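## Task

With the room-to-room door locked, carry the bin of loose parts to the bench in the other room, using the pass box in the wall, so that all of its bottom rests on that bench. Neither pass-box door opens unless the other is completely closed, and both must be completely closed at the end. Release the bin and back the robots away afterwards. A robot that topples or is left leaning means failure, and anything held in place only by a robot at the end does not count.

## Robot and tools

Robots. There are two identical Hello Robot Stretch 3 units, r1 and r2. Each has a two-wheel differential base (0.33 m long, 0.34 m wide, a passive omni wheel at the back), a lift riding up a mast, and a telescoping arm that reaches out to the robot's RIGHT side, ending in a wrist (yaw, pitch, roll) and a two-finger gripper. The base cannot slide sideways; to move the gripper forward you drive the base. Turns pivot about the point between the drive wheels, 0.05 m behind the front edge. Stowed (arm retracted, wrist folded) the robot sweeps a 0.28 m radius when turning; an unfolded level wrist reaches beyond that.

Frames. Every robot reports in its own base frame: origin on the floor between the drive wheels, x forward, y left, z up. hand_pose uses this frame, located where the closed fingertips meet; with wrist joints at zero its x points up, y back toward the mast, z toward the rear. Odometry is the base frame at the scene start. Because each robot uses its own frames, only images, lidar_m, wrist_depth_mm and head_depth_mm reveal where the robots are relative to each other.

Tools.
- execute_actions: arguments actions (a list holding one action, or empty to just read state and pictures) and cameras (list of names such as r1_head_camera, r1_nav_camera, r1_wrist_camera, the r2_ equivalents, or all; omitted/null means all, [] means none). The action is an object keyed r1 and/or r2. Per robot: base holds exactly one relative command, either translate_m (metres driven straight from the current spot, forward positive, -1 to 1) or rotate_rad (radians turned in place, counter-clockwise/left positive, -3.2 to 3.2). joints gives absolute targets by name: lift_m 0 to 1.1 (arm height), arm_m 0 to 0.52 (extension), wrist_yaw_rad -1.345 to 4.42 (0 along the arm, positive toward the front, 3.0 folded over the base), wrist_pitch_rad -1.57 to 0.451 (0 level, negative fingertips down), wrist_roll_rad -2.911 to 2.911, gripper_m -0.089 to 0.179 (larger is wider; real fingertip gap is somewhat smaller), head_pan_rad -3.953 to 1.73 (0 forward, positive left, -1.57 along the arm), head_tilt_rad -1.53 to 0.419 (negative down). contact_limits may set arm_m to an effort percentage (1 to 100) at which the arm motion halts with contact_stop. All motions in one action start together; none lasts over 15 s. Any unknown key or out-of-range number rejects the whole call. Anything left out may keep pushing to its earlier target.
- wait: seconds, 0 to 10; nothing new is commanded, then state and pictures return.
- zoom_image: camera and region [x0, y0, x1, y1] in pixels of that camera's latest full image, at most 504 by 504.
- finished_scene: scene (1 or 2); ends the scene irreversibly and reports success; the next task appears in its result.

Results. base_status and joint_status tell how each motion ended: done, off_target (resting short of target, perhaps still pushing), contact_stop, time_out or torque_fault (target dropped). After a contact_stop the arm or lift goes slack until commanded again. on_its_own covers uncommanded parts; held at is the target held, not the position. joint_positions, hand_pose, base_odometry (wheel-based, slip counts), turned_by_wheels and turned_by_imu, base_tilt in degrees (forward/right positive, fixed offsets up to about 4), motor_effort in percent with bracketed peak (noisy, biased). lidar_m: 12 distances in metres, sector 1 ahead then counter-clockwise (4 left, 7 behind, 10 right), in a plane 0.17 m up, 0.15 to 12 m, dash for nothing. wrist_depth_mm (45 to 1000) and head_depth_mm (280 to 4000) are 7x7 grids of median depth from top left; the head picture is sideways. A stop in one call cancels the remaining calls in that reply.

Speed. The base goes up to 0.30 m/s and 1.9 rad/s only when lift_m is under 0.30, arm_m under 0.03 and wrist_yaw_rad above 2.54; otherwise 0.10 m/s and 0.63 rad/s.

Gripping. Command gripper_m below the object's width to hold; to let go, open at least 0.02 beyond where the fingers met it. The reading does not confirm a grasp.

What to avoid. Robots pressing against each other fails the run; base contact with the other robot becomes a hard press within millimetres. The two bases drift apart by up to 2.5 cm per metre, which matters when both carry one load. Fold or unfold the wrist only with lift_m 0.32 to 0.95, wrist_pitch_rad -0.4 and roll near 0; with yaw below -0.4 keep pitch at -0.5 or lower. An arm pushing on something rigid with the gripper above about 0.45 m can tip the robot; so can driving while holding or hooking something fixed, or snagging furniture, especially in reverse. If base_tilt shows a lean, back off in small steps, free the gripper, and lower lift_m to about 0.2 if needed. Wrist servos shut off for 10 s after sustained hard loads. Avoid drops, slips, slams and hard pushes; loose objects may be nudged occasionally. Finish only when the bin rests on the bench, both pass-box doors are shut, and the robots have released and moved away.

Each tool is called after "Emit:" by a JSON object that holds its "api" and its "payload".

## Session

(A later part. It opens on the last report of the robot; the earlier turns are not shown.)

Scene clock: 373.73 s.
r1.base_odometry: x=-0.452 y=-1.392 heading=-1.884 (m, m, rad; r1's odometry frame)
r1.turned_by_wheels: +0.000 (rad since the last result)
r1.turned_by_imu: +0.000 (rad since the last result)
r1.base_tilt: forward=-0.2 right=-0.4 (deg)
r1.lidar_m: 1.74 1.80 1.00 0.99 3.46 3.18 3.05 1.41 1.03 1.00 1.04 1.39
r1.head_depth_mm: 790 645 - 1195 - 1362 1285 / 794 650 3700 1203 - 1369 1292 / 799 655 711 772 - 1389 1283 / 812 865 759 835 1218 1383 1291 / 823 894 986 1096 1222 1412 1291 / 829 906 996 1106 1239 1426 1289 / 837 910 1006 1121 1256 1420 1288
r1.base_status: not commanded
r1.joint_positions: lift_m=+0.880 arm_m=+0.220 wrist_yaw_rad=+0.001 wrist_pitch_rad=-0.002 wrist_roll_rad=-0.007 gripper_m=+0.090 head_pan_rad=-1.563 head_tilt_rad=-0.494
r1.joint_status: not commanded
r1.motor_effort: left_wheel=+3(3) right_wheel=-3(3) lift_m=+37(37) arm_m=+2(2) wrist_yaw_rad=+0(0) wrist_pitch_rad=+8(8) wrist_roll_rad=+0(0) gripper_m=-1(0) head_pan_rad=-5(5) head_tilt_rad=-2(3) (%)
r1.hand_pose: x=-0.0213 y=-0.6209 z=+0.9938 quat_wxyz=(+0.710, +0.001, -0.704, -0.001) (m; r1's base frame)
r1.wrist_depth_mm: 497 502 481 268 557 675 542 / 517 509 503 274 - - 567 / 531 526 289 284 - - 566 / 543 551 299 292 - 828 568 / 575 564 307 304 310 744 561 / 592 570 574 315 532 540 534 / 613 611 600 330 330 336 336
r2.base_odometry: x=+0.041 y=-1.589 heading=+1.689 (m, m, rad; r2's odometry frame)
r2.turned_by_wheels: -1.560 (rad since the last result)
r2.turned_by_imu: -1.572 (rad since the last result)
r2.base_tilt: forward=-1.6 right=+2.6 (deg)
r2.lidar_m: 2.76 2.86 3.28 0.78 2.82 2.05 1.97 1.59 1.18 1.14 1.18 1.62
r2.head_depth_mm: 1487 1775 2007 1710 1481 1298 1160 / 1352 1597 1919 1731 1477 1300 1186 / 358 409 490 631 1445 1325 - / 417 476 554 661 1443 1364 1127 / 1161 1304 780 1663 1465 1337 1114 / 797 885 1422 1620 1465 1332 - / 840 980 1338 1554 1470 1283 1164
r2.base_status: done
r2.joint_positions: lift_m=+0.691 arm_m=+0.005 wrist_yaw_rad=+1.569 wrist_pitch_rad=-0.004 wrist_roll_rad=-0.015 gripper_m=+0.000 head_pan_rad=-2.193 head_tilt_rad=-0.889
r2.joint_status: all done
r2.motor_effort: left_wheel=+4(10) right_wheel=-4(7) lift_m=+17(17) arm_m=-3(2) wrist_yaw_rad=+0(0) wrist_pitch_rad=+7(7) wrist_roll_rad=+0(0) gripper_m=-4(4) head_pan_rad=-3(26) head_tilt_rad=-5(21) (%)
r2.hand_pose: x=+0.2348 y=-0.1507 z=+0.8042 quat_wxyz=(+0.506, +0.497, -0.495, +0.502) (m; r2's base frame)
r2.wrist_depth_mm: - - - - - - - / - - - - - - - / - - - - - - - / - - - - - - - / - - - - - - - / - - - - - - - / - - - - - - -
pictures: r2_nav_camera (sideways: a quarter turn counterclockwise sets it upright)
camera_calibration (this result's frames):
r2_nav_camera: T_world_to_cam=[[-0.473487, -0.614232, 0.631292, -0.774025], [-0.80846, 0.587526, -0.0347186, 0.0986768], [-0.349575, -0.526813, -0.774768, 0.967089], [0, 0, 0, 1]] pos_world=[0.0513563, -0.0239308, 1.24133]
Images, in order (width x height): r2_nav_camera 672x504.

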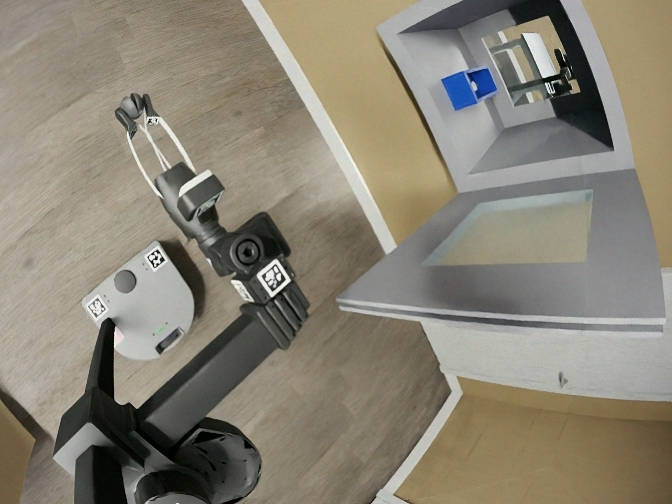

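Emit:
{"api": "execute_actions", "payload": {"actions": [{"r2":{"base":{"translate_m":-0.44},"joints":{"wrist_pitch_rad":-1.5,"wrist_yaw_rad":0.2,"head_pan_rad":-1.2}}}], "cameras": []}}

Emit:
{"api": "execute_actions", "payload": {"actions": [{"r2":{"joints":{"wrist_pitch_rad":0.02,"arm_m":0.03}}}], "cameras": ["r2_nav_camera"]}}

Scene clock: 390.10 s.
r1.base_odometry: x=-0.452 y=-1.392 heading=-1.884 (m, m, rad; r1's odometry frame)
r1.turned_by_wheels: +0.000 (rad since the last result)
r1.turned_by_imu: +0.000 (rad since the last result)
r1.base_tilt: forward=-0.3 right=-0.4 (deg)
r1.lidar_m: 1.74 1.80 1.00 0.99 3.48 3.18 3.04 1.41 1.04 1.00 1.04 1.39
r1.head_depth_mm: 788 644 - 1199 - 1360 1285 / 792 649 3997 1205 - 1372 1289 / 801 656 711 771 - 1383 1288 / 813 867 758 837 1218 1383 1283 / 821 900 983 1091 1231 1404 1282 / 830 902 994 1106 1243 1426 1297 / 838 912 1002 1112 1251 1418 1290
r1.base_status: not commanded
r1.joint_positions: lift_m=+0.880 arm_m=+0.220 wrist_yaw_rad=+0.001 wrist_pitch_rad=-0.002 wrist_roll_rad=-0.007 gripper_m=+0.090 head_pan_rad=-1.563 head_tilt_rad=-0.494
r1.joint_status: not commanded
r1.motor_effort: left_wheel=+3(3) right_wheel=-3(3) lift_m=+37(37) arm_m=+2(2) wrist_yaw_rad=+0(0) wrist_pitch_rad=+7(8) wrist_roll_rad=+0(0) gripper_m=+0(0) head_pan_rad=-5(5) head_tilt_rad=-3(2) (%)
r1.hand_pose: x=-0.0213 y=-0.6209 z=+0.9938 quat_wxyz=(+0.710, +0.001, -0.704, -0.001) (m; r1's base frame)
r1.wrist_depth_mm: 497 499 491 267 557 677 552 / 513 511 507 275 - - 571 / 525 530 289 285 - - 572 / 545 541 298 294 - 861 564 / 576 562 307 306 307 724 571 / 594 583 571 319 516 529 530 / 594 607 593 325 334 343 336
r2.base_odometry: x=+0.093 y=-2.026 heading=+1.689 (m, m, rad; r2's odometry frame)
r2.turned_by_wheels: +0.000 (rad since the last result)
r2.turned_by_imu: -0.001 (rad since the last result)
r2.base_tilt: forward=-1.6 right=+2.5 (deg)
r2.lidar_m: 3.18 3.32 0.82 1.41 2.20 1.59 1.53 1.59 1.17 1.13 1.18 1.61
r2.head_depth_mm: 706 865 1288 1505 1478 1308 1197 / 1318 1006 823 1594 1481 1298 - / 376 417 493 730 1479 1297 1146 / 313 362 428 516 1387 1294 1148 / 306 352 426 1631 1445 1289 1150 / 1070 1420 1700 1699 1474 1286 1151 / 1251 1495 1816 1702 1458 1291 1142
r2.base_status: done
r2.joint_positions: lift_m=+0.691 arm_m=+0.005 wrist_yaw_rad=+0.202 wrist_pitch_rad=-1.495 wrist_roll_rad=-0.015 gripper_m=+0.000 head_pan_rad=-1.207 head_tilt_rad=-0.889
r2.joint_status: all done
r2.motor_effort: left_wheel=+3(5) right_wheel=-4(9) lift_m=+17(17) arm_m=-3(2) wrist_yaw_rad=-2(2) wrist_pitch_rad=-2(6) wrist_roll_rad=+0(0) gripper_m=-5(4) head_pan_rad=+3(33) head_tilt_rad=-5(4) (%)
r2.hand_pose: x=-0.0225 y=-0.1458 z=+0.5719 quat_wxyz=(+0.568, +0.534, -0.463, -0.422) (m; r2's base frame)
r2.wrist_depth_mm: 726 737 724 706 709 704 689 / 746 740 731 718 724 717 704 / 753 753 747 737 731 724 718 / 770 759 751 - 732 732 721 / 783 777 769 - - 753 733 / 797 772 774 - - 754 749 / 805 804 783 - - 752 756
pictures: none
No camera images: the call's "cameras" was empty. Leave "cameras" out to get every camera's image.

Scene clock: 391.73 s.
r1.base_odometry: x=-0.452 y=-1.392 heading=-1.884 (m, m, rad; r1's odometry frame)
r1.turned_by_wheels: +0.000 (rad since the last result)
r1.turned_by_imu: +0.000 (rad since the last result)
r1.base_tilt: forward=-0.2 right=-0.3 (deg)
r1.lidar_m: 1.74 1.80 1.00 0.99 3.48 3.16 3.06 1.42 1.03 1.00 1.04 1.39
r1.head_depth_mm: 788 644 - 1205 - 1362 1284 / 792 651 3936 1209 - 1367 1294 / 801 653 712 772 - 1392 1289 / 810 863 762 835 1214 1382 1286 / 822 898 985 1093 1229 1403 1291 / 830 903 992 1105 1243 1418 1294 / 835 911 1003 1119 1257 1425 1286
r1.base_status: not commanded
r1.joint_positions: lift_m=+0.880 arm_m=+0.220 wrist_yaw_rad=+0.001 wrist_pitch_rad=-0.002 wrist_roll_rad=-0.007 gripper_m=+0.090 head_pan_rad=-1.563 head_tilt_rad=-0.494
r1.joint_status: not commanded
r1.motor_effort: left_wheel=+3(3) right_wheel=-3(3) lift_m=+37(37) arm_m=+2(2) wrist_yaw_rad=+0(0) wrist_pitch_rad=+8(8) wrist_roll_rad=+0(0) gripper_m=+0(0) head_pan_rad=-5(5) head_tilt_rad=-3(2) (%)
r1.hand_pose: x=-0.0213 y=-0.6209 z=+0.9938 quat_wxyz=(+0.710, +0.001, -0.704, -0.001) (m; r1's base frame)
r1.wrist_depth_mm: 498 500 494 266 557 670 552 / 512 512 513 275 - - 568 / 530 521 291 282 - - 564 / 539 542 300 293 - 852 557 / 565 559 306 304 307 733 564 / 578 585 568 317 519 527 545 / 604 602 588 325 333 336 338
r2.base_odometry: x=+0.093 y=-2.026 heading=+1.689 (m, m, rad; r2's odometry frame)
r2.turned_by_wheels: +0.000 (rad since the last result)
r2.turned_by_imu: +0.000 (rad since the last result)
r2.base_tilt: forward=-1.7 right=+2.5 (deg)
r2.lidar_m: 3.19 3.32 0.82 1.41 2.20 1.60 1.53 1.59 1.17 1.14 1.18 1.61
r2.head_depth_mm: 707 862 1283 1503 1489 1300 - / 1312 1009 822 1575 1480 - - / 375 417 493 730 1474 1295 1154 / 314 362 428 517 1391 1295 1151 / 306 352 427 1635 1436 1291 1148 / 1068 1423 1692 1702 1460 1292 1149 / 1251 1498 1814 1695 1461 1288 1146
r2.base_status: not commanded
r2.joint_positions: lift_m=+0.691 arm_m=+0.030 wrist_yaw_rad=+0.201 wrist_pitch_rad=-0.005 wrist_roll_rad=-0.015 gripper_m=+0.000 head_pan_rad=-1.207 head_tilt_rad=-0.889
r2.joint_status: all done
r2.motor_effort: left_wheel=+3(3) right_wheel=-4(3) lift_m=+17(18) arm_m=+2(7) wrist_yaw_rad=-2(2) wrist_pitch_rad=+8(7) wrist_roll_rad=-1(0) gripper_m=-4(4) head_pan_rad=+3(3) head_tilt_rad=-5(5) (%)
r2.hand_pose: x=+0.0297 y=-0.4257 z=+0.8040 quat_wxyz=(+0.709, +0.072, -0.698, +0.070) (m; r2's base frame)
r2.wrist_depth_mm: 148 182 - 635 801 752 716 / 149 182 - 651 828 781 714 / 150 184 - 662 857 782 720 / 150 185 280 456 877 825 739 / 151 187 266 418 895 836 757 / 152 188 253 - 924 858 785 / 153 188 255 - 960 871 791
pictures: r2_nav_camera (sideways: a quarter turn counterclockwise sets it upright)
camera_calibration (this result's frames):
r2_nav_camera: T_world_to_cam=[[0.250879, -0.733924, 0.631202, -0.778326], [-0.936156, -0.349867, -0.0347179, 0.0994548], [0.246317, -0.582193, -0.774841, 0.963549], [0, 0, 0, 1]] pos_world=[0.0510321, 0.0245362, 1.24133]
Images, in order (width x height): r2_nav_camera 672x504.

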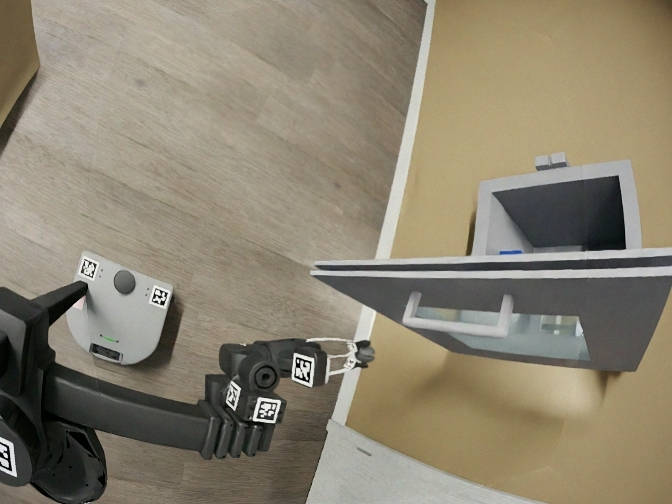

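Emit:
{"api": "execute_actions", "payload": {"actions": [{"r2":{"base":{"translate_m":0.43},"joints":{"wrist_yaw_rad":0.3,"arm_m":0.14}}}], "cameras": ["r2_nav_camera"]}}

Emit:
{"api": "execute_actions", "payload": {"actions": [{"r2":{"base":{"translate_m":0.14},"joints":{"wrist_yaw_rad":0.1,"arm_m":0.44,"head_pan_rad":-1.5,"head_tilt_rad":-0.6},"contact_limits":{"arm_m":14}},"r1":{"joints":{"arm_m":0.315},"contact_limits":{"arm_m":12}}}], "cameras": ["r2_head_camera","r1_wrist_camera"]}}

Scene clock: 406.77 s.
r1.base_odometry: x=-0.452 y=-1.392 heading=-1.884 (m, m, rad; r1's odometry frame)
r1.turned_by_wheels: +0.000 (rad since the last result)
r1.turned_by_imu: +0.000 (rad since the last result)
r1.base_tilt: forward=-0.3 right=-0.3 (deg)
r1.lidar_m: 1.73 1.80 1.00 0.99 3.48 3.16 3.06 1.41 1.03 1.00 1.04 1.39
r1.head_depth_mm: 788 644 - 1199 - 1355 1286 / 796 650 1624 1204 - 1368 1288 / 801 656 712 773 - 1387 1280 / 814 866 762 835 1215 1390 1283 / 820 896 983 1091 1223 1404 1286 / 829 906 995 1101 1252 1421 1290 / 837 912 1003 1116 1251 1424 1290
r1.base_status: not commanded
r1.joint_positions: lift_m=+0.880 arm_m=+0.220 wrist_yaw_rad=+0.001 wrist_pitch_rad=-0.002 wrist_roll_rad=-0.007 gripper_m=+0.090 head_pan_rad=-1.563 head_tilt_rad=-0.494
r1.joint_status: not commanded
r1.motor_effort: left_wheel=+3(3) right_wheel=-3(4) lift_m=+37(37) arm_m=+2(2) wrist_yaw_rad=+1(0) wrist_pitch_rad=+8(8) wrist_roll_rad=+0(0) gripper_m=-1(1) head_pan_rad=-5(5) head_tilt_rad=-3(2) (%)
r1.hand_pose: x=-0.0213 y=-0.6209 z=+0.9938 quat_wxyz=(+0.710, +0.001, -0.704, -0.001) (m; r1's base frame)
r1.wrist_depth_mm: 499 501 487 268 551 676 553 / 513 518 504 274 - - 558 / 524 516 288 285 - - 569 / 549 548 298 295 - 857 559 / 561 577 307 306 308 743 565 / 580 590 572 315 530 532 536 / 601 594 600 328 330 337 340
r2.base_odometry: x=+0.043 y=-1.599 heading=+1.689 (m, m, rad; r2's odometry frame)
r2.turned_by_wheels: +0.000 (rad since the last result)
r2.turned_by_imu: +0.001 (rad since the last result)
r2.base_tilt: forward=-1.6 right=+2.5 (deg)
r2.lidar_m: 2.77 2.87 3.27 0.78 2.82 2.04 1.96 1.58 1.18 1.14 1.18 1.61
r2.head_depth_mm: 441 496 597 771 1510 1234 1157 / 443 501 585 740 1456 1277 1158 / 850 1029 1378 1609 1474 1290 1159 / 1116 1287 1505 1673 1470 1297 1152 / 1170 1346 1588 1710 1471 1294 1152 / 1217 1419 1705 1705 1454 1286 1150 / 1283 1493 1819 1694 1470 1286 1147
r2.base_status: done
r2.joint_positions: lift_m=+0.691 arm_m=+0.140 wrist_yaw_rad=+0.298 wrist_pitch_rad=-0.004 wrist_roll_rad=-0.015 gripper_m=+0.000 head_pan_rad=-1.207 head_tilt_rad=-0.889
r2.joint_status: all done
r2.motor_effort: left_wheel=+2(9) right_wheel=-3(11) lift_m=+18(17) arm_m=+2(3) wrist_yaw_rad=+1(16) wrist_pitch_rad=+7(8) wrist_roll_rad=+0(0) gripper_m=-4(6) head_pan_rad=+3(3) head_tilt_rad=-4(5) (%)
r2.hand_pose: x=+0.0539 y=-0.5296 z=+0.8042 quat_wxyz=(+0.705, +0.106, -0.693, +0.104) (m; r2's base frame)
r2.wrist_depth_mm: - 961 148 164 183 - 648 / - - 152 167 188 - 652 / - - 155 172 194 977 634 / - - 158 176 199 233 267 / - - 162 178 207 236 278 / - - 167 - 218 244 290 / - - 176 189 214 263 674
pictures: r2_nav_camera (sideways: a quarter turn counterclockwise sets it upright)
camera_calibration (this result's frames):
r2_nav_camera: T_world_to_cam=[[0.25096, -0.733979, 0.631106, -0.778201], [-0.936132, -0.349931, -0.0347171, 0.0994536], [0.246325, -0.582085, -0.77492, 0.963651], [0, 0, 0, 1]] pos_world=[0.0510276, 0.0245464, 1.24133]
Images, in order (width x height): r2_nav_camera 672x504.

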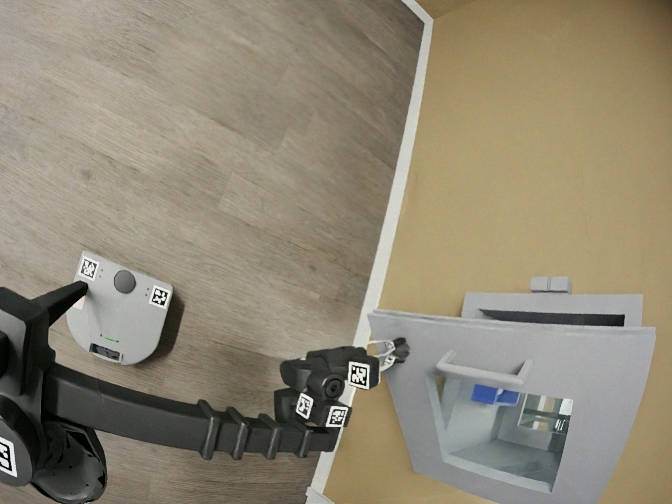

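Scene clock: 410.20 s.
r1.base_odometry: x=-0.452 y=-1.392 heading=-1.884 (m, m, rad; r1's odometry frame)
r1.turned_by_wheels: +0.000 (rad since the last result)
r1.turned_by_imu: +0.000 (rad since the last result)
r1.base_tilt: forward=-0.3 right=-0.4 (deg)
r1.lidar_m: 1.73 1.81 1.00 0.99 3.47 3.16 3.05 1.41 1.03 1.00 1.04 1.39
r1.head_depth_mm: 790 643 1640 1240 - 1360 1287 / 795 650 1822 1226 1234 1348 1291 / 800 655 713 - 1227 1366 1287 / 813 867 759 940 1218 1387 1284 / 821 892 982 1094 1232 1402 1287 / 830 904 995 1107 1246 1418 1288 / 836 911 1003 1115 1254 1418 1288
r1.base_status: not commanded
r1.joint_positions: lift_m=+0.880 arm_m=+0.315 wrist_yaw_rad=+0.000 wrist_pitch_rad=-0.002 wrist_roll_rad=-0.007 gripper_m=+0.090 head_pan_rad=-1.563 head_tilt_rad=-0.494
r1.joint_status: all done
r1.motor_effort: left_wheel=+3(3) right_wheel=-3(3) lift_m=+37(37) arm_m=+2(2) wrist_yaw_rad=+0(1) wrist_pitch_rad=+8(8) wrist_roll_rad=+1(0) gripper_m=-1(1) head_pan_rad=-5(5) head_tilt_rad=-3(3) (%)
r1.contact_limits: arm_m 12 (drawing in: default 16, maximum 26; extending or still: default 22, maximum 36)
r1.hand_pose: x=-0.0213 y=-0.7159 z=+0.9938 quat_wxyz=(+0.710, +0.001, -0.704, -0.001) (m; r1's base frame)
r1.wrist_depth_mm: 409 405 181 179 179 682 553 / 420 418 187 182 187 775 580 / 434 195 192 189 192 781 569 / 453 442 198 194 199 848 563 / 467 459 205 202 205 737 560 / 491 476 211 209 214 475 528 / 503 488 222 217 403 406 451
r2.base_odometry: x=+0.026 y=-1.460 heading=+1.689 (m, m, rad; r2's odometry frame)
r2.turned_by_wheels: +0.000 (rad since the last result)
r2.turned_by_imu: +0.000 (rad since the last result)
r2.base_tilt: forward=-1.7 right=+2.6 (deg)
r2.lidar_m: 2.63 2.73 3.29 0.78 0.81 2.18 2.10 1.58 1.17 1.14 1.18 1.62
r2.head_depth_mm: 702 2993 1400 978 1384 - - / 703 - 1332 964 - 1548 1297 / 707 793 1293 950 1509 1549 1305 / 707 775 846 958 1485 1533 1294 / 970 1046 1158 1318 1504 1529 1286 / 990 1086 1203 1354 1541 1519 1289 / 1000 1100 1225 1369 1562 1511 1276
r2.base_status: done
r2.joint_positions: lift_m=+0.691 arm_m=+0.440 wrist_yaw_rad=+0.101 wrist_pitch_rad=-0.003 wrist_roll_rad=-0.015 gripper_m=+0.000 head_pan_rad=-1.493 head_tilt_rad=-0.605
r2.joint_status: all done
r2.motor_effort: left_wheel=+2(9) right_wheel=-3(8) lift_m=+18(17) arm_m=+2(9) wrist_yaw_rad=-1(4) wrist_pitch_rad=+7(8) wrist_roll_rad=-1(0) gripper_m=-3(4) head_pan_rad=-3(19) head_tilt_rad=+2(22) (%)
r2.contact_limits: arm_m 14 (drawing in: default 18, maximum 29; extending or still: default 23, maximum 38)
r2.hand_pose: x=+0.0044 y=-0.8396 z=+0.8044 quat_wxyz=(+0.712, +0.037, -0.700, +0.035) (m; r2's base frame)
r2.wrist_depth_mm: 331 169 165 188 - 998 598 / 511 173 169 181 - 941 597 / 529 177 174 175 - 731 570 / 547 183 179 178 175 172 169 / 566 188 185 180 177 175 171 / 592 194 190 - 182 180 177 / 608 200 196 192 190 185 181
pictures: r1_wrist_camera, r2_head_camera (sideways: a quarter turn clockwise sets it upright)
camera_calibration (this result's frames):
r1_wrist_camera: T_world_to_cam=[[-0.998225, 0.0245051, 0.0542773, -0.0686187], [-0.0483342, 0.199057, -0.978795, 1.14389], [-0.0347898, -0.979681, -0.19752, -0.338075], [0, 0, 0, 1]] pos_world=[-0.0249693, -0.557224, 1.05658]
r2_head_camera: T_world_to_cam=[[-0.0973388, 0.533409, -0.840238, 1.11723], [0.991923, 0.120981, -0.0381084, 0.0501233], [0.0813256, -0.837161, -0.540877, 0.658196], [0, 0, 0, 1]] pos_world=[0.00550366, -0.0509919, 1.29666]
Images, in order (width x height): r1_wrist_camera 644x364, r2_head_camera 896x504.

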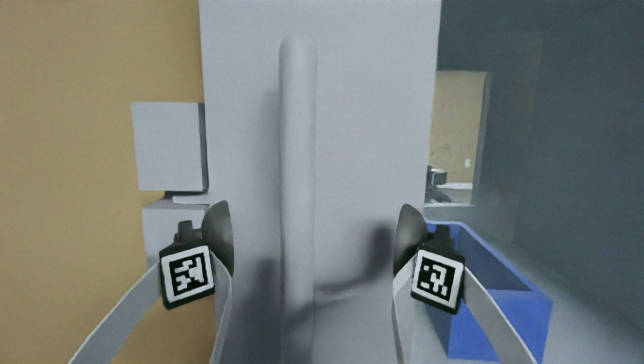

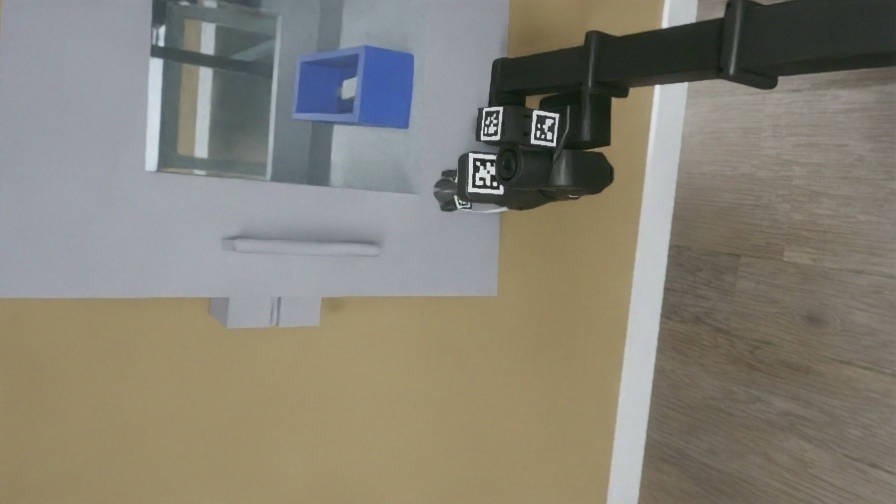

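Emit:
{"api": "execute_actions", "payload": {"actions": [{"r2":{"joints":{"wrist_yaw_rad":0.03,"arm_m":0.495},"contact_limits":{"arm_m":12}},"r1":{"base":{"translate_m":0.006},"joints":{"gripper_m":-0.025}}}], "cameras": ["r2_head_camera","r1_wrist_camera"]}}

Scene clock: 423.90 s.
r1.base_odometry: x=-0.454 y=-1.398 heading=-1.884 (m, m, rad; r1's odometry frame)
r1.turned_by_wheels: +0.000 (rad since the last result)
r1.turned_by_imu: +0.000 (rad since the last result)
r1.base_tilt: forward=-0.2 right=-0.3 (deg)
r1.lidar_m: 1.73 1.80 1.00 0.99 3.48 3.18 3.05 1.41 1.03 1.00 1.03 1.39
r1.head_depth_mm: 789 642 - 1221 - 1360 1291 / 795 648 1610 1198 1230 1347 1287 / 798 653 714 - 1229 1357 1290 / 812 877 937 826 1214 1380 1286 / 822 894 983 1090 1233 1402 1285 / 830 899 987 1106 1244 1422 1280 / 836 909 1004 1114 1245 1427 1291
r1.base_status: done
r1.joint_positions: lift_m=+0.880 arm_m=+0.315 wrist_yaw_rad=+0.004 wrist_pitch_rad=-0.002 wrist_roll_rad=-0.007 gripper_m=-0.024 head_pan_rad=-1.563 head_tilt_rad=-0.494
r1.joint_status: all done
r1.motor_effort: left_wheel=+6(9) right_wheel=-7(7) lift_m=+37(37) arm_m=+1(2) wrist_yaw_rad=-4(4) wrist_pitch_rad=+7(8) wrist_roll_rad=+0(0) gripper_m=-13(86) head_pan_rad=-5(5) head_tilt_rad=-3(3) (%)
r1.hand_pose: x=-0.0205 y=-0.7161 z=+0.9939 quat_wxyz=(+0.710, +0.002, -0.704, +0.000) (m; r1's base frame)
r1.wrist_depth_mm: 408 410 180 177 178 676 566 / 420 419 186 182 183 738 581 / 440 427 193 189 189 765 577 / 454 452 198 193 196 786 570 / 472 460 205 143 203 738 581 / 477 481 213 181 211 484 543 / 498 506 220 214 219 394 460
r2.base_odometry: x=+0.026 y=-1.460 heading=+1.689 (m, m, rad; r2's odometry frame)
r2.turned_by_wheels: +0.000 (rad since the last result)
r2.turned_by_imu: -0.004 (rad since the last result)
r2.base_tilt: forward=-1.7 right=+2.5 (deg)
r2.lidar_m: 2.63 2.72 3.28 0.78 0.81 2.18 2.10 1.59 1.18 1.14 1.18 1.61
r2.head_depth_mm: 728 2971 1411 989 1394 - - / 737 - 1328 986 1495 1539 1299 / 745 855 1293 994 1492 1538 1297 / 752 819 903 1017 1482 1536 1297 / 969 1044 1159 1327 1499 1528 1291 / 989 1086 1197 1344 1530 1530 1288 / 1001 1096 1213 1371 1546 1516 1286
r2.base_status: not commanded
r2.joint_positions: lift_m=+0.691 arm_m=+0.482 wrist_yaw_rad=+0.040 wrist_pitch_rad=-0.004 wrist_roll_rad=-0.015 gripper_m=+0.000 head_pan_rad=-1.493 head_tilt_rad=-0.604
r2.joint_status: arm_m contact_stop (moved +0.042 of +0.055); the others done
r2.on_its_own: arm_m is slack since a contact_stop, until your next command for it (your +0.495 is given up)
r2.motor_effort: left_wheel=+6(7) right_wheel=-7(8) lift_m=+18(18) arm_m=+0(14) wrist_yaw_rad=-8(12) wrist_pitch_rad=+8(11) wrist_roll_rad=-1(0) gripper_m=-4(5) head_pan_rad=-3(3) head_tilt_rad=+2(2) (%)
r2.contact_limits: arm_m 12 (drawing in: default 18, maximum 29; extending or still: default 23, maximum 38)
r2.hand_pose: x=-0.0113 y=-0.8829 z=+0.8042 quat_wxyz=(+0.713, +0.016, -0.701, +0.012) (m; r2's base frame)
r2.wrist_depth_mm: 172 169 166 728 - 691 530 / 178 174 170 739 - 711 523 / 184 179 174 760 - 719 525 / 190 185 180 178 174 169 165 / 334 190 184 179 176 171 167 / 490 196 192 - 179 176 172 / 505 202 197 191 188 181 176
pictures: r1_wrist_camera, r2_head_camera (sideways: a quarter turn clockwise sets it upright)
camera_calibration (this result's frames):
r1_wrist_camera: T_world_to_cam=[[-0.998301, 0.0211933, 0.0542699, -0.0701318], [-0.0489963, 0.19861, -0.978853, 1.14376], [-0.0315237, -0.979849, -0.197234, -0.338529], [0, 0, 0, 1]] pos_world=[-0.0246443, -0.557384, 1.05661]
r2_head_camera: T_world_to_cam=[[-0.0971795, 0.532535, -0.840811, 1.11798], [0.991947, 0.120773, -0.0381546, 0.0501835], [0.0812289, -0.837747, -0.539983, 0.657033], [0, 0, 0, 1]] pos_world=[0.00549548, -0.0509973, 1.29671]
Images, in order (width x height): r1_wrist_camera 644x364, r2_head_camera 896x504.

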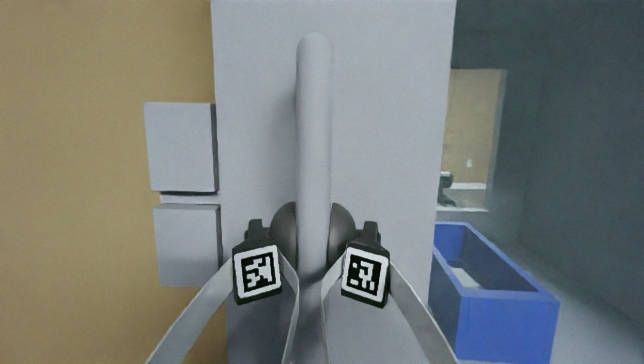

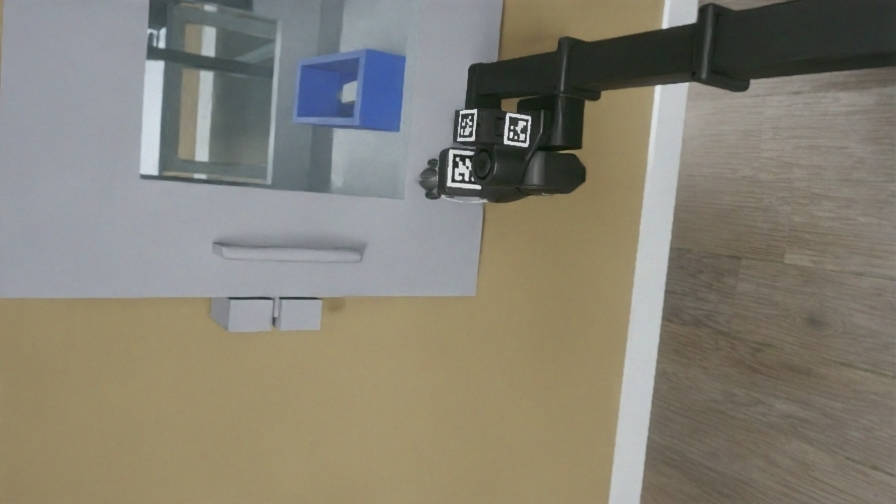

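Emit:
{"api": "execute_actions", "payload": {"actions": [{"r2":{"joints":{"arm_m":0.3}},"r1":{"base":{"translate_m":-0.025},"joints":{"arm_m":0.205},"contact_limits":{"arm_m":12}}}], "cameras": ["r1_wrist_camera"]}}

Emit:
{"api": "execute_actions", "payload": {"actions": [{"r2":{"joints":{"arm_m":0.1}},"r1":{"base":{"translate_m":-0.07},"joints":{"arm_m":0.075},"contact_limits":{"arm_m":12}}}], "cameras": ["r1_wrist_camera"]}}

Emit:
{"api": "execute_actions", "payload": {"actions": [{"r2":{"joints":{"arm_m":0.005}},"r1":{"joints":{"gripper_m":0.045}}}], "cameras": []}}

Emit:
{"api": "execute_actions", "payload": {"actions": [{"r1":{"joints":{"arm_m":0.002}}}], "cameras": ["r1_wrist_camera"]}}

Scene clock: 436.73 s.
r1.base_odometry: x=-0.446 y=-1.374 heading=-1.884 (m, m, rad; r1's odometry frame)
r1.turned_by_wheels: +0.000 (rad since the last result)
r1.turned_by_imu: +0.000 (rad since the last result)
r1.base_tilt: forward=-0.3 right=-0.3 (deg)
r1.lidar_m: 1.75 1.83 1.00 1.00 3.48 3.16 3.03 1.41 1.03 1.00 1.04 1.39
r1.head_depth_mm: 789 568 1714 1152 - 1364 1287 / 796 559 1352 1120 - 1375 1282 / 800 552 604 650 - 1392 1284 / 809 568 627 698 786 1385 1286 / 824 894 987 1090 1225 1403 1289 / 829 901 992 1103 1244 1420 1288 / 837 913 1004 1115 1252 1424 1289
r1.base_status: done
r1.joint_positions: lift_m=+0.880 arm_m=+0.205 wrist_yaw_rad=-0.001 wrist_pitch_rad=-0.003 wrist_roll_rad=-0.007 gripper_m=-0.024 head_pan_rad=-1.563 head_tilt_rad=-0.494
r1.joint_status: all done
r1.motor_effort: left_wheel=+3(23) right_wheel=-2(31) lift_m=+37(37) arm_m=-2(2) wrist_yaw_rad=+2(45) wrist_pitch_rad=+8(8) wrist_roll_rad=+0(0) gripper_m=-14(18) head_pan_rad=-5(5) head_tilt_rad=-2(3) (%)
r1.contact_limits: arm_m 12 (drawing in: default 16, maximum 26; extending or still: default 22, maximum 36)
r1.hand_pose: x=-0.0217 y=-0.6064 z=+0.9937 quat_wxyz=(+0.710, +0.001, -0.704, -0.002) (m; r1's base frame)
r1.wrist_depth_mm: 508 510 170 178 189 680 544 / 528 527 175 171 196 831 537 / 547 541 183 187 204 804 542 / 556 563 187 196 211 812 534 / 578 574 192 142 586 752 534 / 592 595 206 179 517 566 533 / 622 617 208 217 234 447 461
r2.base_odometry: x=+0.026 y=-1.460 heading=+1.689 (m, m, rad; r2's odometry frame)
r2.turned_by_wheels: +0.000 (rad since the last result)
r2.turned_by_imu: +0.000 (rad since the last result)
r2.base_tilt: forward=-1.7 right=+2.5 (deg)
r2.lidar_m: 2.63 2.73 3.29 0.78 0.82 2.18 2.10 1.59 1.18 1.14 1.18 1.61
r2.head_depth_mm: 729 2140 1465 991 1396 1522 - / 738 - 1324 1004 1392 - 1304 / 746 1366 1294 1016 - 1467 1300 / 753 820 904 1017 1479 1534 1296 / 967 1044 1152 1317 1500 1532 1292 / 988 1083 1202 1344 1527 1520 1286 / 999 1094 1219 1373 1547 1514 1283
r2.base_status: not commanded
r2.joint_positions: lift_m=+0.691 arm_m=+0.300 wrist_yaw_rad=+0.031 wrist_pitch_rad=-0.003 wrist_roll_rad=-0.015 gripper_m=+0.000 head_pan_rad=-1.493 head_tilt_rad=-0.604
r2.joint_status: all done
r2.motor_effort: left_wheel=+2(6) right_wheel=-2(7) lift_m=+17(17) arm_m=-2(0) wrist_yaw_rad=-1(9) wrist_pitch_rad=+7(7) wrist_roll_rad=+0(0) gripper_m=-4(4) head_pan_rad=-3(3) head_tilt_rad=+2(1) (%)
r2.hand_pose: x=-0.0136 y=-0.7013 z=+0.8043 quat_wxyz=(+0.713, +0.012, -0.701, +0.009) (m; r2's base frame)
r2.wrist_depth_mm: 601 350 339 913 - 815 510 / 630 613 350 939 - 835 511 / 646 633 361 370 - 757 489 / 662 648 373 366 356 346 343 / 679 663 382 371 363 360 352 / 703 683 673 - 635 630 607 / 720 707 695 675 665 644 632
pictures: r1_wrist_camera
camera_calibration (this result's frames):
r1_wrist_camera: T_world_to_cam=[[-0.998186, 0.0260101, 0.0542894, -0.0707859], [-0.0480281, 0.199611, -0.978698, 1.1222], [-0.0362928, -0.97953, -0.198, -0.230306], [0, 0, 0, 1]] pos_world=[-0.025119, -0.447753, 1.05654]
Images, in order (width x height): r1_wrist_camera 644x364.

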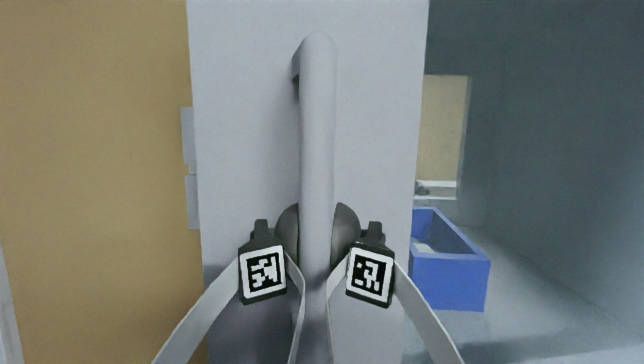

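Scene clock: 439.43 s.
r1.base_odometry: x=-0.425 y=-1.308 heading=-1.884 (m, m, rad; r1's odometry frame)
r1.turned_by_wheels: +0.000 (rad since the last result)
r1.turned_by_imu: +0.000 (rad since the last result)
r1.base_tilt: forward=-0.3 right=-0.3 (deg)
r1.lidar_m: 1.82 1.90 1.01 1.26 1.00 3.06 2.95 1.41 1.04 1.00 1.04 1.39
r1.head_depth_mm: 788 480 1296 1180 754 - - / 793 457 520 1013 914 - - / 802 436 480 527 - - - / 805 416 458 511 576 660 1286 / 819 873 786 1072 1231 1404 1290 / 829 903 995 1109 1249 1425 1290 / 834 912 1002 1115 1262 1430 1289
r1.base_status: done
r1.joint_positions: lift_m=+0.880 arm_m=+0.075 wrist_yaw_rad=+0.007 wrist_pitch_rad=-0.005 wrist_roll_rad=-0.007 gripper_m=-0.024 head_pan_rad=-1.563 head_tilt_rad=-0.494
r1.joint_status: all done
r1.motor_effort: left_wheel=+5(24) right_wheel=-6(33) lift_m=+37(37) arm_m=-2(4) wrist_yaw_rad=-7(67) wrist_pitch_rad=+8(8) wrist_roll_rad=+0(0) gripper_m=-14(18) head_pan_rad=-5(5) head_tilt_rad=-3(3) (%)
r1.contact_limits: arm_m 12 (drawing in: default 16, maximum 26; extending or still: default 22, maximum 36)
r1.hand_pose: x=-0.0198 y=-0.4763 z=+0.9932 quat_wxyz=(+0.710, +0.004, -0.704, +0.000) (m; r1's base frame)
r1.wrist_depth_mm: 653 630 165 183 628 611 480 / 649 650 170 184 967 718 476 / 679 675 174 192 - 698 393 / 685 696 180 196 - 696 401 / 711 729 183 145 791 686 414 / 741 727 185 153 590 580 421 / 778 784 201 213 519 353 442
r2.base_odometry: x=+0.026 y=-1.460 heading=+1.689 (m, m, rad; r2's odometry frame)
r2.turned_by_wheels: +0.000 (rad since the last result)
r2.turned_by_imu: +0.000 (rad since the last result)
r2.base_tilt: forward=-1.8 right=+2.5 (deg)
r2.lidar_m: 2.63 2.73 3.30 0.79 0.81 2.18 2.11 1.59 1.18 1.13 1.18 1.61
r2.head_depth_mm: 726 1582 1466 988 1412 1520 1349 / 737 3048 1322 1003 1433 1541 1364 / 746 2985 1295 1015 1444 1544 - / 751 823 905 1013 1479 1535 1296 / 968 1049 1154 1325 1507 1524 1290 / 988 1081 1200 1347 1530 1527 1292 / 999 1095 1217 1367 1558 1523 1283
r2.base_status: not commanded
r2.joint_positions: lift_m=+0.691 arm_m=+0.100 wrist_yaw_rad=+0.030 wrist_pitch_rad=-0.003 wrist_roll_rad=-0.015 gripper_m=+0.000 head_pan_rad=-1.493 head_tilt_rad=-0.604
r2.joint_status: all done
r2.motor_effort: left_wheel=+2(2) right_wheel=-3(3) lift_m=+17(17) arm_m=-3(1) wrist_yaw_rad=-1(2) wrist_pitch_rad=+7(7) wrist_roll_rad=+0(1) gripper_m=-4(4) head_pan_rad=-3(3) head_tilt_rad=+2(2) (%)
r2.hand_pose: x=-0.0137 y=-0.5013 z=+0.8043 quat_wxyz=(+0.713, +0.012, -0.701, +0.009) (m; r2's base frame)
r2.wrist_depth_mm: 820 803 540 538 - 809 498 / 841 813 557 548 - 824 510 / 851 852 826 562 - 549 529 / 872 884 851 573 557 542 539 / 918 903 881 709 831 815 798 / 945 923 906 - 846 830 821 / 972 947 939 909 887 855 837
pictures: r1_wrist_camera
camera_calibration (this result's frames):
r1_wrist_camera: T_world_to_cam=[[-0.998355, 0.0182926, 0.0543348, -0.0759173], [-0.0495619, 0.201018, -0.978333, 1.09615], [-0.0288185, -0.979417, -0.19978, -0.100938], [0, 0, 0, 1]] pos_world=[-0.0243741, -0.317817, 1.05636]
Images, in order (width x height): r1_wrist_camera 644x364.

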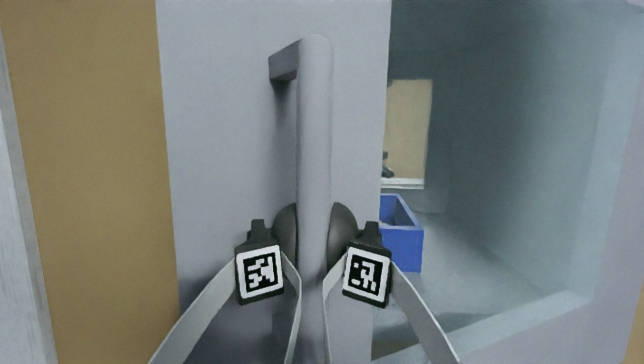

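Scene clock: 441.37 s.
r1.base_odometry: x=-0.425 y=-1.308 heading=-1.884 (m, m, rad; r1's odometry frame)
r1.turned_by_wheels: +0.000 (rad since the last result)
r1.turned_by_imu: +0.000 (rad since the last result)
r1.base_tilt: forward=-0.3 right=-0.3 (deg)
r1.lidar_m: 1.82 1.89 1.01 1.25 1.00 3.09 2.96 1.41 1.03 1.00 1.04 1.39
r1.head_depth_mm: 790 482 1302 1183 750 - - / 794 459 1353 1012 915 - - / 800 438 483 525 514 - - / 807 419 459 512 583 661 1288 / 817 871 784 1075 1225 1406 1287 / 828 901 993 1105 1241 1426 1290 / 834 912 1003 1113 1261 1436 1293
r1.base_status: not commanded
r1.joint_positions: lift_m=+0.880 arm_m=+0.075 wrist_yaw_rad=+0.002 wrist_pitch_rad=-0.004 wrist_roll_rad=-0.007 gripper_m=+0.045 head_pan_rad=-1.563 head_tilt_rad=-0.494
r1.joint_status: all done
r1.motor_effort: left_wheel=+3(5) right_wheel=-4(6) lift_m=+37(37) arm_m=-1(2) wrist_yaw_rad=-2(8) wrist_pitch_rad=+8(9) wrist_roll_rad=+0(0) gripper_m=+0(81) head_pan_rad=-5(4) head_tilt_rad=-3(3) (%)
r1.hand_pose: x=-0.0209 y=-0.4763 z=+0.9934 quat_wxyz=(+0.710, +0.002, -0.704, -0.001) (m; r1's base frame)
r1.wrist_depth_mm: 623 631 169 188 687 606 444 / 644 648 172 167 987 715 465 / 679 672 178 191 - 711 392 / 702 679 183 196 - 706 400 / 707 715 182 177 841 696 417 / 742 751 200 207 599 597 427 / 759 768 201 233 517 363 447
r2.base_odometry: x=+0.026 y=-1.460 heading=+1.689 (m, m, rad; r2's odometry frame)
r2.turned_by_wheels: +0.000 (rad since the last result)
r2.turned_by_imu: +0.000 (rad since the last result)
r2.base_tilt: forward=-1.7 right=+2.4 (deg)
r2.lidar_m: 2.63 2.72 3.28 0.78 0.81 2.19 2.10 1.59 1.18 1.14 1.18 1.61
r2.head_depth_mm: 730 1579 1463 992 1404 1518 1306 / 737 3037 1328 1003 1435 1544 1300 / 745 2989 1296 1016 1463 1551 1309 / 752 821 903 1016 1483 1534 1290 / 967 1045 1153 1319 1510 1530 1287 / 990 1085 1198 1349 1528 1527 1290 / 998 1097 1216 1372 1555 1524 1283
r2.base_status: not commanded
r2.joint_positions: lift_m=+0.691 arm_m=+0.005 wrist_yaw_rad=+0.030 wrist_pitch_rad=-0.003 wrist_roll_rad=-0.015 gripper_m=+0.000 head_pan_rad=-1.493 head_tilt_rad=-0.604
r2.joint_status: all done
r2.motor_effort: left_wheel=+2(2) right_wheel=-3(3) lift_m=+17(17) arm_m=-2(4) wrist_yaw_rad=+0(1) wrist_pitch_rad=+7(7) wrist_roll_rad=-1(0) gripper_m=-4(4) head_pan_rad=-3(3) head_tilt_rad=+2(2) (%)
r2.hand_pose: x=-0.0137 y=-0.4063 z=+0.8043 quat_wxyz=(+0.713, +0.012, -0.701, +0.009) (m; r2's base frame)
r2.wrist_depth_mm: 907 886 861 622 - 829 597 / 947 924 906 639 - 829 820 / 976 945 927 659 - 626 836 / - 974 963 668 657 634 862 / - - 979 931 926 913 897 / - - - - 972 951 913 / - - - - - 966 956
pictures: none
No camera images: the call's "cameras" was empty. Leave "cameras" out to get every camera's image.

Scene clock: 443.10 s.
r1.base_odometry: x=-0.425 y=-1.308 heading=-1.884 (m, m, rad; r1's odometry frame)
r1.turned_by_wheels: +0.000 (rad since the last result)
r1.turned_by_imu: +0.000 (rad since the last result)
r1.base_tilt: forward=-0.3 right=-0.4 (deg)
r1.lidar_m: 1.83 1.90 1.01 1.25 1.00 3.07 2.95 1.40 1.04 1.00 1.03 1.39
r1.head_depth_mm: 788 482 1298 1188 750 1337 1374 / 794 460 1351 1010 913 746 1318 / 800 437 483 524 593 665 - / 805 419 460 513 572 649 1294 / 820 871 785 1071 1229 1399 1294 / 830 904 994 1104 1247 1414 1288 / 835 913 1007 1116 1257 1432 1287
r1.base_status: not commanded
r1.joint_positions: lift_m=+0.880 arm_m=+0.002 wrist_yaw_rad=+0.001 wrist_pitch_rad=-0.003 wrist_roll_rad=-0.007 gripper_m=+0.045 head_pan_rad=-1.563 head_tilt_rad=-0.494
r1.joint_status: all done
r1.motor_effort: left_wheel=+3(4) right_wheel=-4(4) lift_m=+37(37) arm_m=-2(1) wrist_yaw_rad=-1(2) wrist_pitch_rad=+8(8) wrist_roll_rad=+1(0) gripper_m=-1(0) head_pan_rad=-5(5) head_tilt_rad=-3(2) (%)
r1.hand_pose: x=-0.0212 y=-0.4034 z=+0.9936 quat_wxyz=(+0.710, +0.002, -0.704, -0.001) (m; r1's base frame)
r1.wrist_depth_mm: 705 702 234 256 678 577 428 / 714 719 241 258 - 707 458 / 732 730 248 265 - 691 455 / 761 749 257 269 - 678 492 / 782 797 778 278 868 683 529 / 811 810 282 284 588 471 809 / 829 861 295 313 370 471 849
r2.base_odometry: x=+0.026 y=-1.460 heading=+1.689 (m, m, rad; r2's odometry frame)
r2.turned_by_wheels: +0.000 (rad since the last result)
r2.turned_by_imu: +0.000 (rad since the last result)
r2.base_tilt: forward=-1.7 right=+2.6 (deg)
r2.lidar_m: 2.63 2.72 3.29 0.78 0.81 2.19 2.10 1.59 1.18 1.14 1.18 1.60
r2.head_depth_mm: 731 1584 1471 991 1411 1519 1308 / 735 3029 1331 1003 1430 1540 1304 / 744 2958 1292 1016 1459 1563 1309 / 754 822 904 1013 1487 1535 1300 / 968 1045 1153 1323 1502 1532 1290 / 988 1088 1198 1343 1537 1524 1286 / 1000 1097 1220 1360 1560 1515 1283
r2.base_status: not commanded
r2.joint_positions: lift_m=+0.691 arm_m=+0.005 wrist_yaw_rad=+0.030 wrist_pitch_rad=-0.003 wrist_roll_rad=-0.015 gripper_m=+0.000 head_pan_rad=-1.493 head_tilt_rad=-0.604
r2.joint_status: not commanded
r2.motor_effort: left_wheel=+2(2) right_wheel=-3(3) lift_m=+17(17) arm_m=-3(3) wrist_yaw_rad=-1(1) wrist_pitch_rad=+7(7) wrist_roll_rad=+0(0) gripper_m=-4(4) head_pan_rad=-3(2) head_tilt_rad=+2(2) (%)
r2.hand_pose: x=-0.0137 y=-0.4063 z=+0.8043 quat_wxyz=(+0.713, +0.012, -0.701, +0.009) (m; r2's base frame)
r2.wrist_depth_mm: 912 885 864 617 - 831 590 / 938 907 909 639 - 821 815 / 971 948 917 652 - 639 833 / 992 979 965 662 655 644 855 / - - 969 936 946 914 910 / - - 999 - 959 955 917 / - - - - - 981 955
pictures: r1_wrist_camera
camera_calibration (this result's frames):
r1_wrist_camera: T_world_to_cam=[[-0.998241, 0.0238124, 0.0542961, -0.0763982], [-0.0484649, 0.199767, -0.978644, 1.08163], [-0.0341504, -0.979554, -0.198261, -0.031124], [0, 0, 0, 1]] pos_world=[-0.0249056, -0.244742, 1.05651]
Images, in order (width x height): r1_wrist_camera 644x364.

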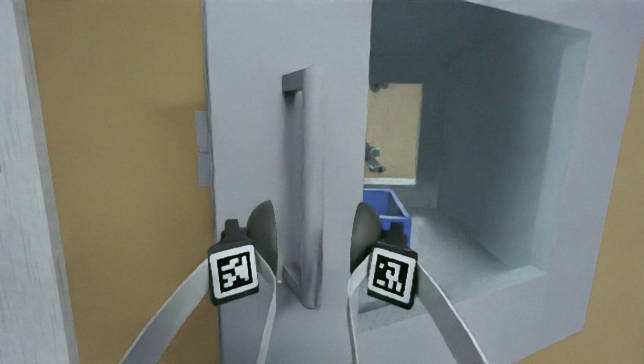

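Emit:
{"api": "execute_actions", "payload": {"actions": [], "cameras": ["r1_head_camera","r1_nav_camera"]}}

Scene clock: 464.17 s.
r1.base_odometry: x=-0.425 y=-1.308 heading=-1.884 (m, m, rad; r1's odometry frame)
r1.turned_by_wheels: +0.000 (rad since the last result)
r1.turned_by_imu: +0.000 (rad since the last result)
r1.base_tilt: forward=-0.3 right=-0.3 (deg)
r1.lidar_m: 1.82 1.90 1.01 1.25 1.00 3.08 2.95 1.41 1.03 0.99 1.03 1.40
r1.head_depth_mm: 787 482 1306 1184 750 1327 1376 / 791 458 1345 1008 912 746 1322 / 799 438 483 524 593 663 - / 807 419 460 512 571 651 1283 / 820 872 785 1074 1225 1408 1288 / 827 903 996 1105 1244 1414 1287 / 837 917 1002 1119 1261 1432 1292
r1.base_status: not commanded
r1.joint_positions: lift_m=+0.880 arm_m=+0.002 wrist_yaw_rad=+0.001 wrist_pitch_rad=-0.003 wrist_roll_rad=-0.007 gripper_m=+0.045 head_pan_rad=-1.563 head_tilt_rad=-0.494
r1.joint_status: all done
r1.motor_effort: left_wheel=+3(4) right_wheel=-4(4) lift_m=+37(37) arm_m=-2(1) wrist_yaw_rad=-1(2) wrist_pitch_rad=+8(8) wrist_roll_rad=+0(0) gripper_m=-1(0) head_pan_rad=-5(5) head_tilt_rad=-3(2) (%)
r1.hand_pose: x=-0.0212 y=-0.4034 z=+0.9936 quat_wxyz=(+0.710, +0.002, -0.704, -0.001) (m; r1's base frame)
r1.wrist_depth_mm: 704 696 234 255 683 573 422 / 721 713 243 258 - 687 452 / 734 716 250 266 - 712 457 / 736 761 257 270 - 682 491 / 791 789 791 278 849 686 526 / 812 832 285 287 599 468 776 / 838 844 294 315 373 470 834
r2.base_odometry: x=+0.026 y=-1.460 heading=+1.689 (m, m, rad; r2's odometry frame)
r2.turned_by_wheels: +0.000 (rad since the last result)
r2.turned_by_imu: +0.000 (rad since the last result)
r2.base_tilt: forward=-1.6 right=+2.5 (deg)
r2.lidar_m: 2.63 2.73 3.29 0.78 0.81 2.19 2.10 1.59 1.18 1.14 1.18 1.60
r2.head_depth_mm: 729 1587 1466 992 1413 1519 1309 / 737 3022 1322 1002 1438 1546 1302 / 742 2984 1288 1014 1455 1558 1301 / 751 821 901 1014 1474 1536 1293 / 968 1046 1154 1329 1500 1528 1290 / 990 1081 1199 1349 1534 1526 1288 / 1003 1100 1213 1368 1563 1519 1286
r2.base_status: not commanded
r2.joint_positions: lift_m=+0.691 arm_m=+0.005 wrist_yaw_rad=+0.030 wrist_pitch_rad=-0.003 wrist_roll_rad=-0.015 gripper_m=+0.000 head_pan_rad=-1.493 head_tilt_rad=-0.604
r2.joint_status: not commanded
r2.motor_effort: left_wheel=+2(2) right_wheel=-3(3) lift_m=+17(17) arm_m=-3(3) wrist_yaw_rad=-1(1) wrist_pitch_rad=+7(7) wrist_roll_rad=+0(0) gripper_m=-4(4) head_pan_rad=-3(2) head_tilt_rad=+2(2) (%)
r2.hand_pose: x=-0.0137 y=-0.4063 z=+0.8043 quat_wxyz=(+0.713, +0.012, -0.701, +0.009) (m; r2's base frame)
r2.wrist_depth_mm: 925 899 875 629 - 833 587 / 938 905 884 652 - 826 808 / 958 946 935 670 - 638 833 / - 956 948 670 648 637 853 / - 990 979 952 947 910 900 / - - - - 962 929 922 / - - - - 969 965 948
pictures: r1_head_camera (sideways: a quarter turn clockwise sets it upright), r1_nav_camera (sideways: a quarter turn counterclockwise sets it upright)
camera_calibration (this result's frames):
r1_head_camera: T_world_to_cam=[[-0.0429298, 0.443433, -0.895279, 1.18227], [0.997362, 0.0715161, -0.0124027, 0.0131517], [0.0585271, -0.89345, -0.445334, 0.539033], [0, 0, 0, 1]] pos_world=[0.00608971, -0.0436016, 1.29868]
r1_nav_camera: T_world_to_cam=[[0.022425, -0.50415, 0.863325, -1.09139], [-0.999724, -0.00524591, 0.0229045, 0.0313942], [-0.00701839, -0.8636, -0.504128, 0.617461], [0, 0, 0, 1]] pos_world=[0.0601934, -0.0168171, 1.25278]
Images, in order (width x height): r1_head_camera 896x504, r1_nav_camera 672x504.

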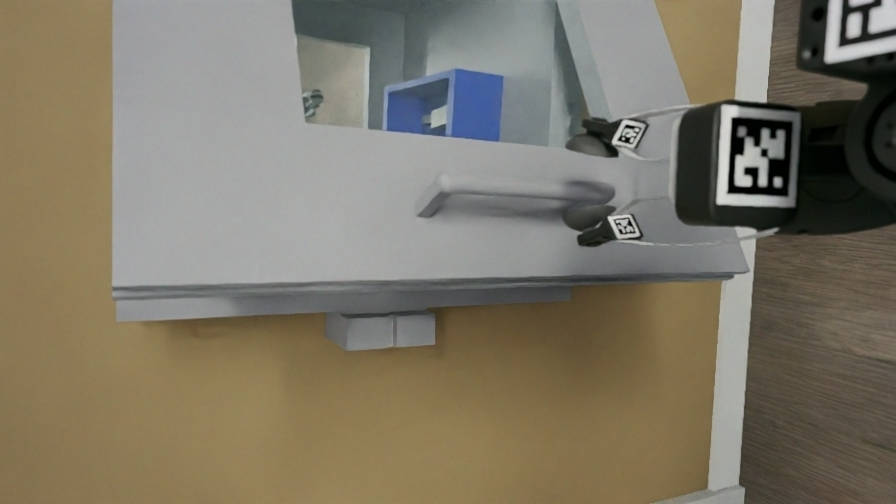

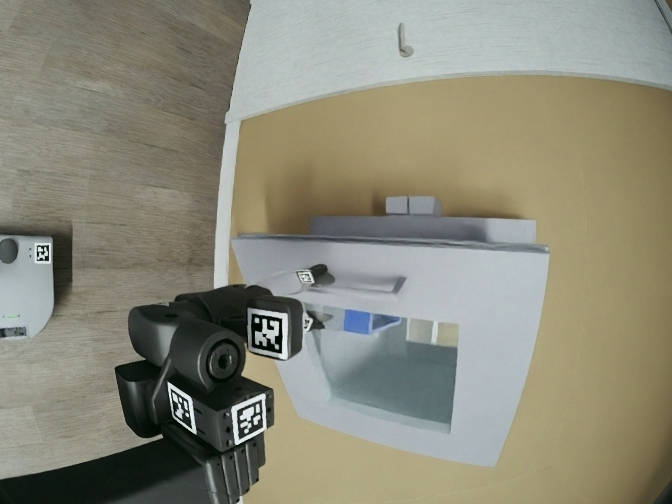

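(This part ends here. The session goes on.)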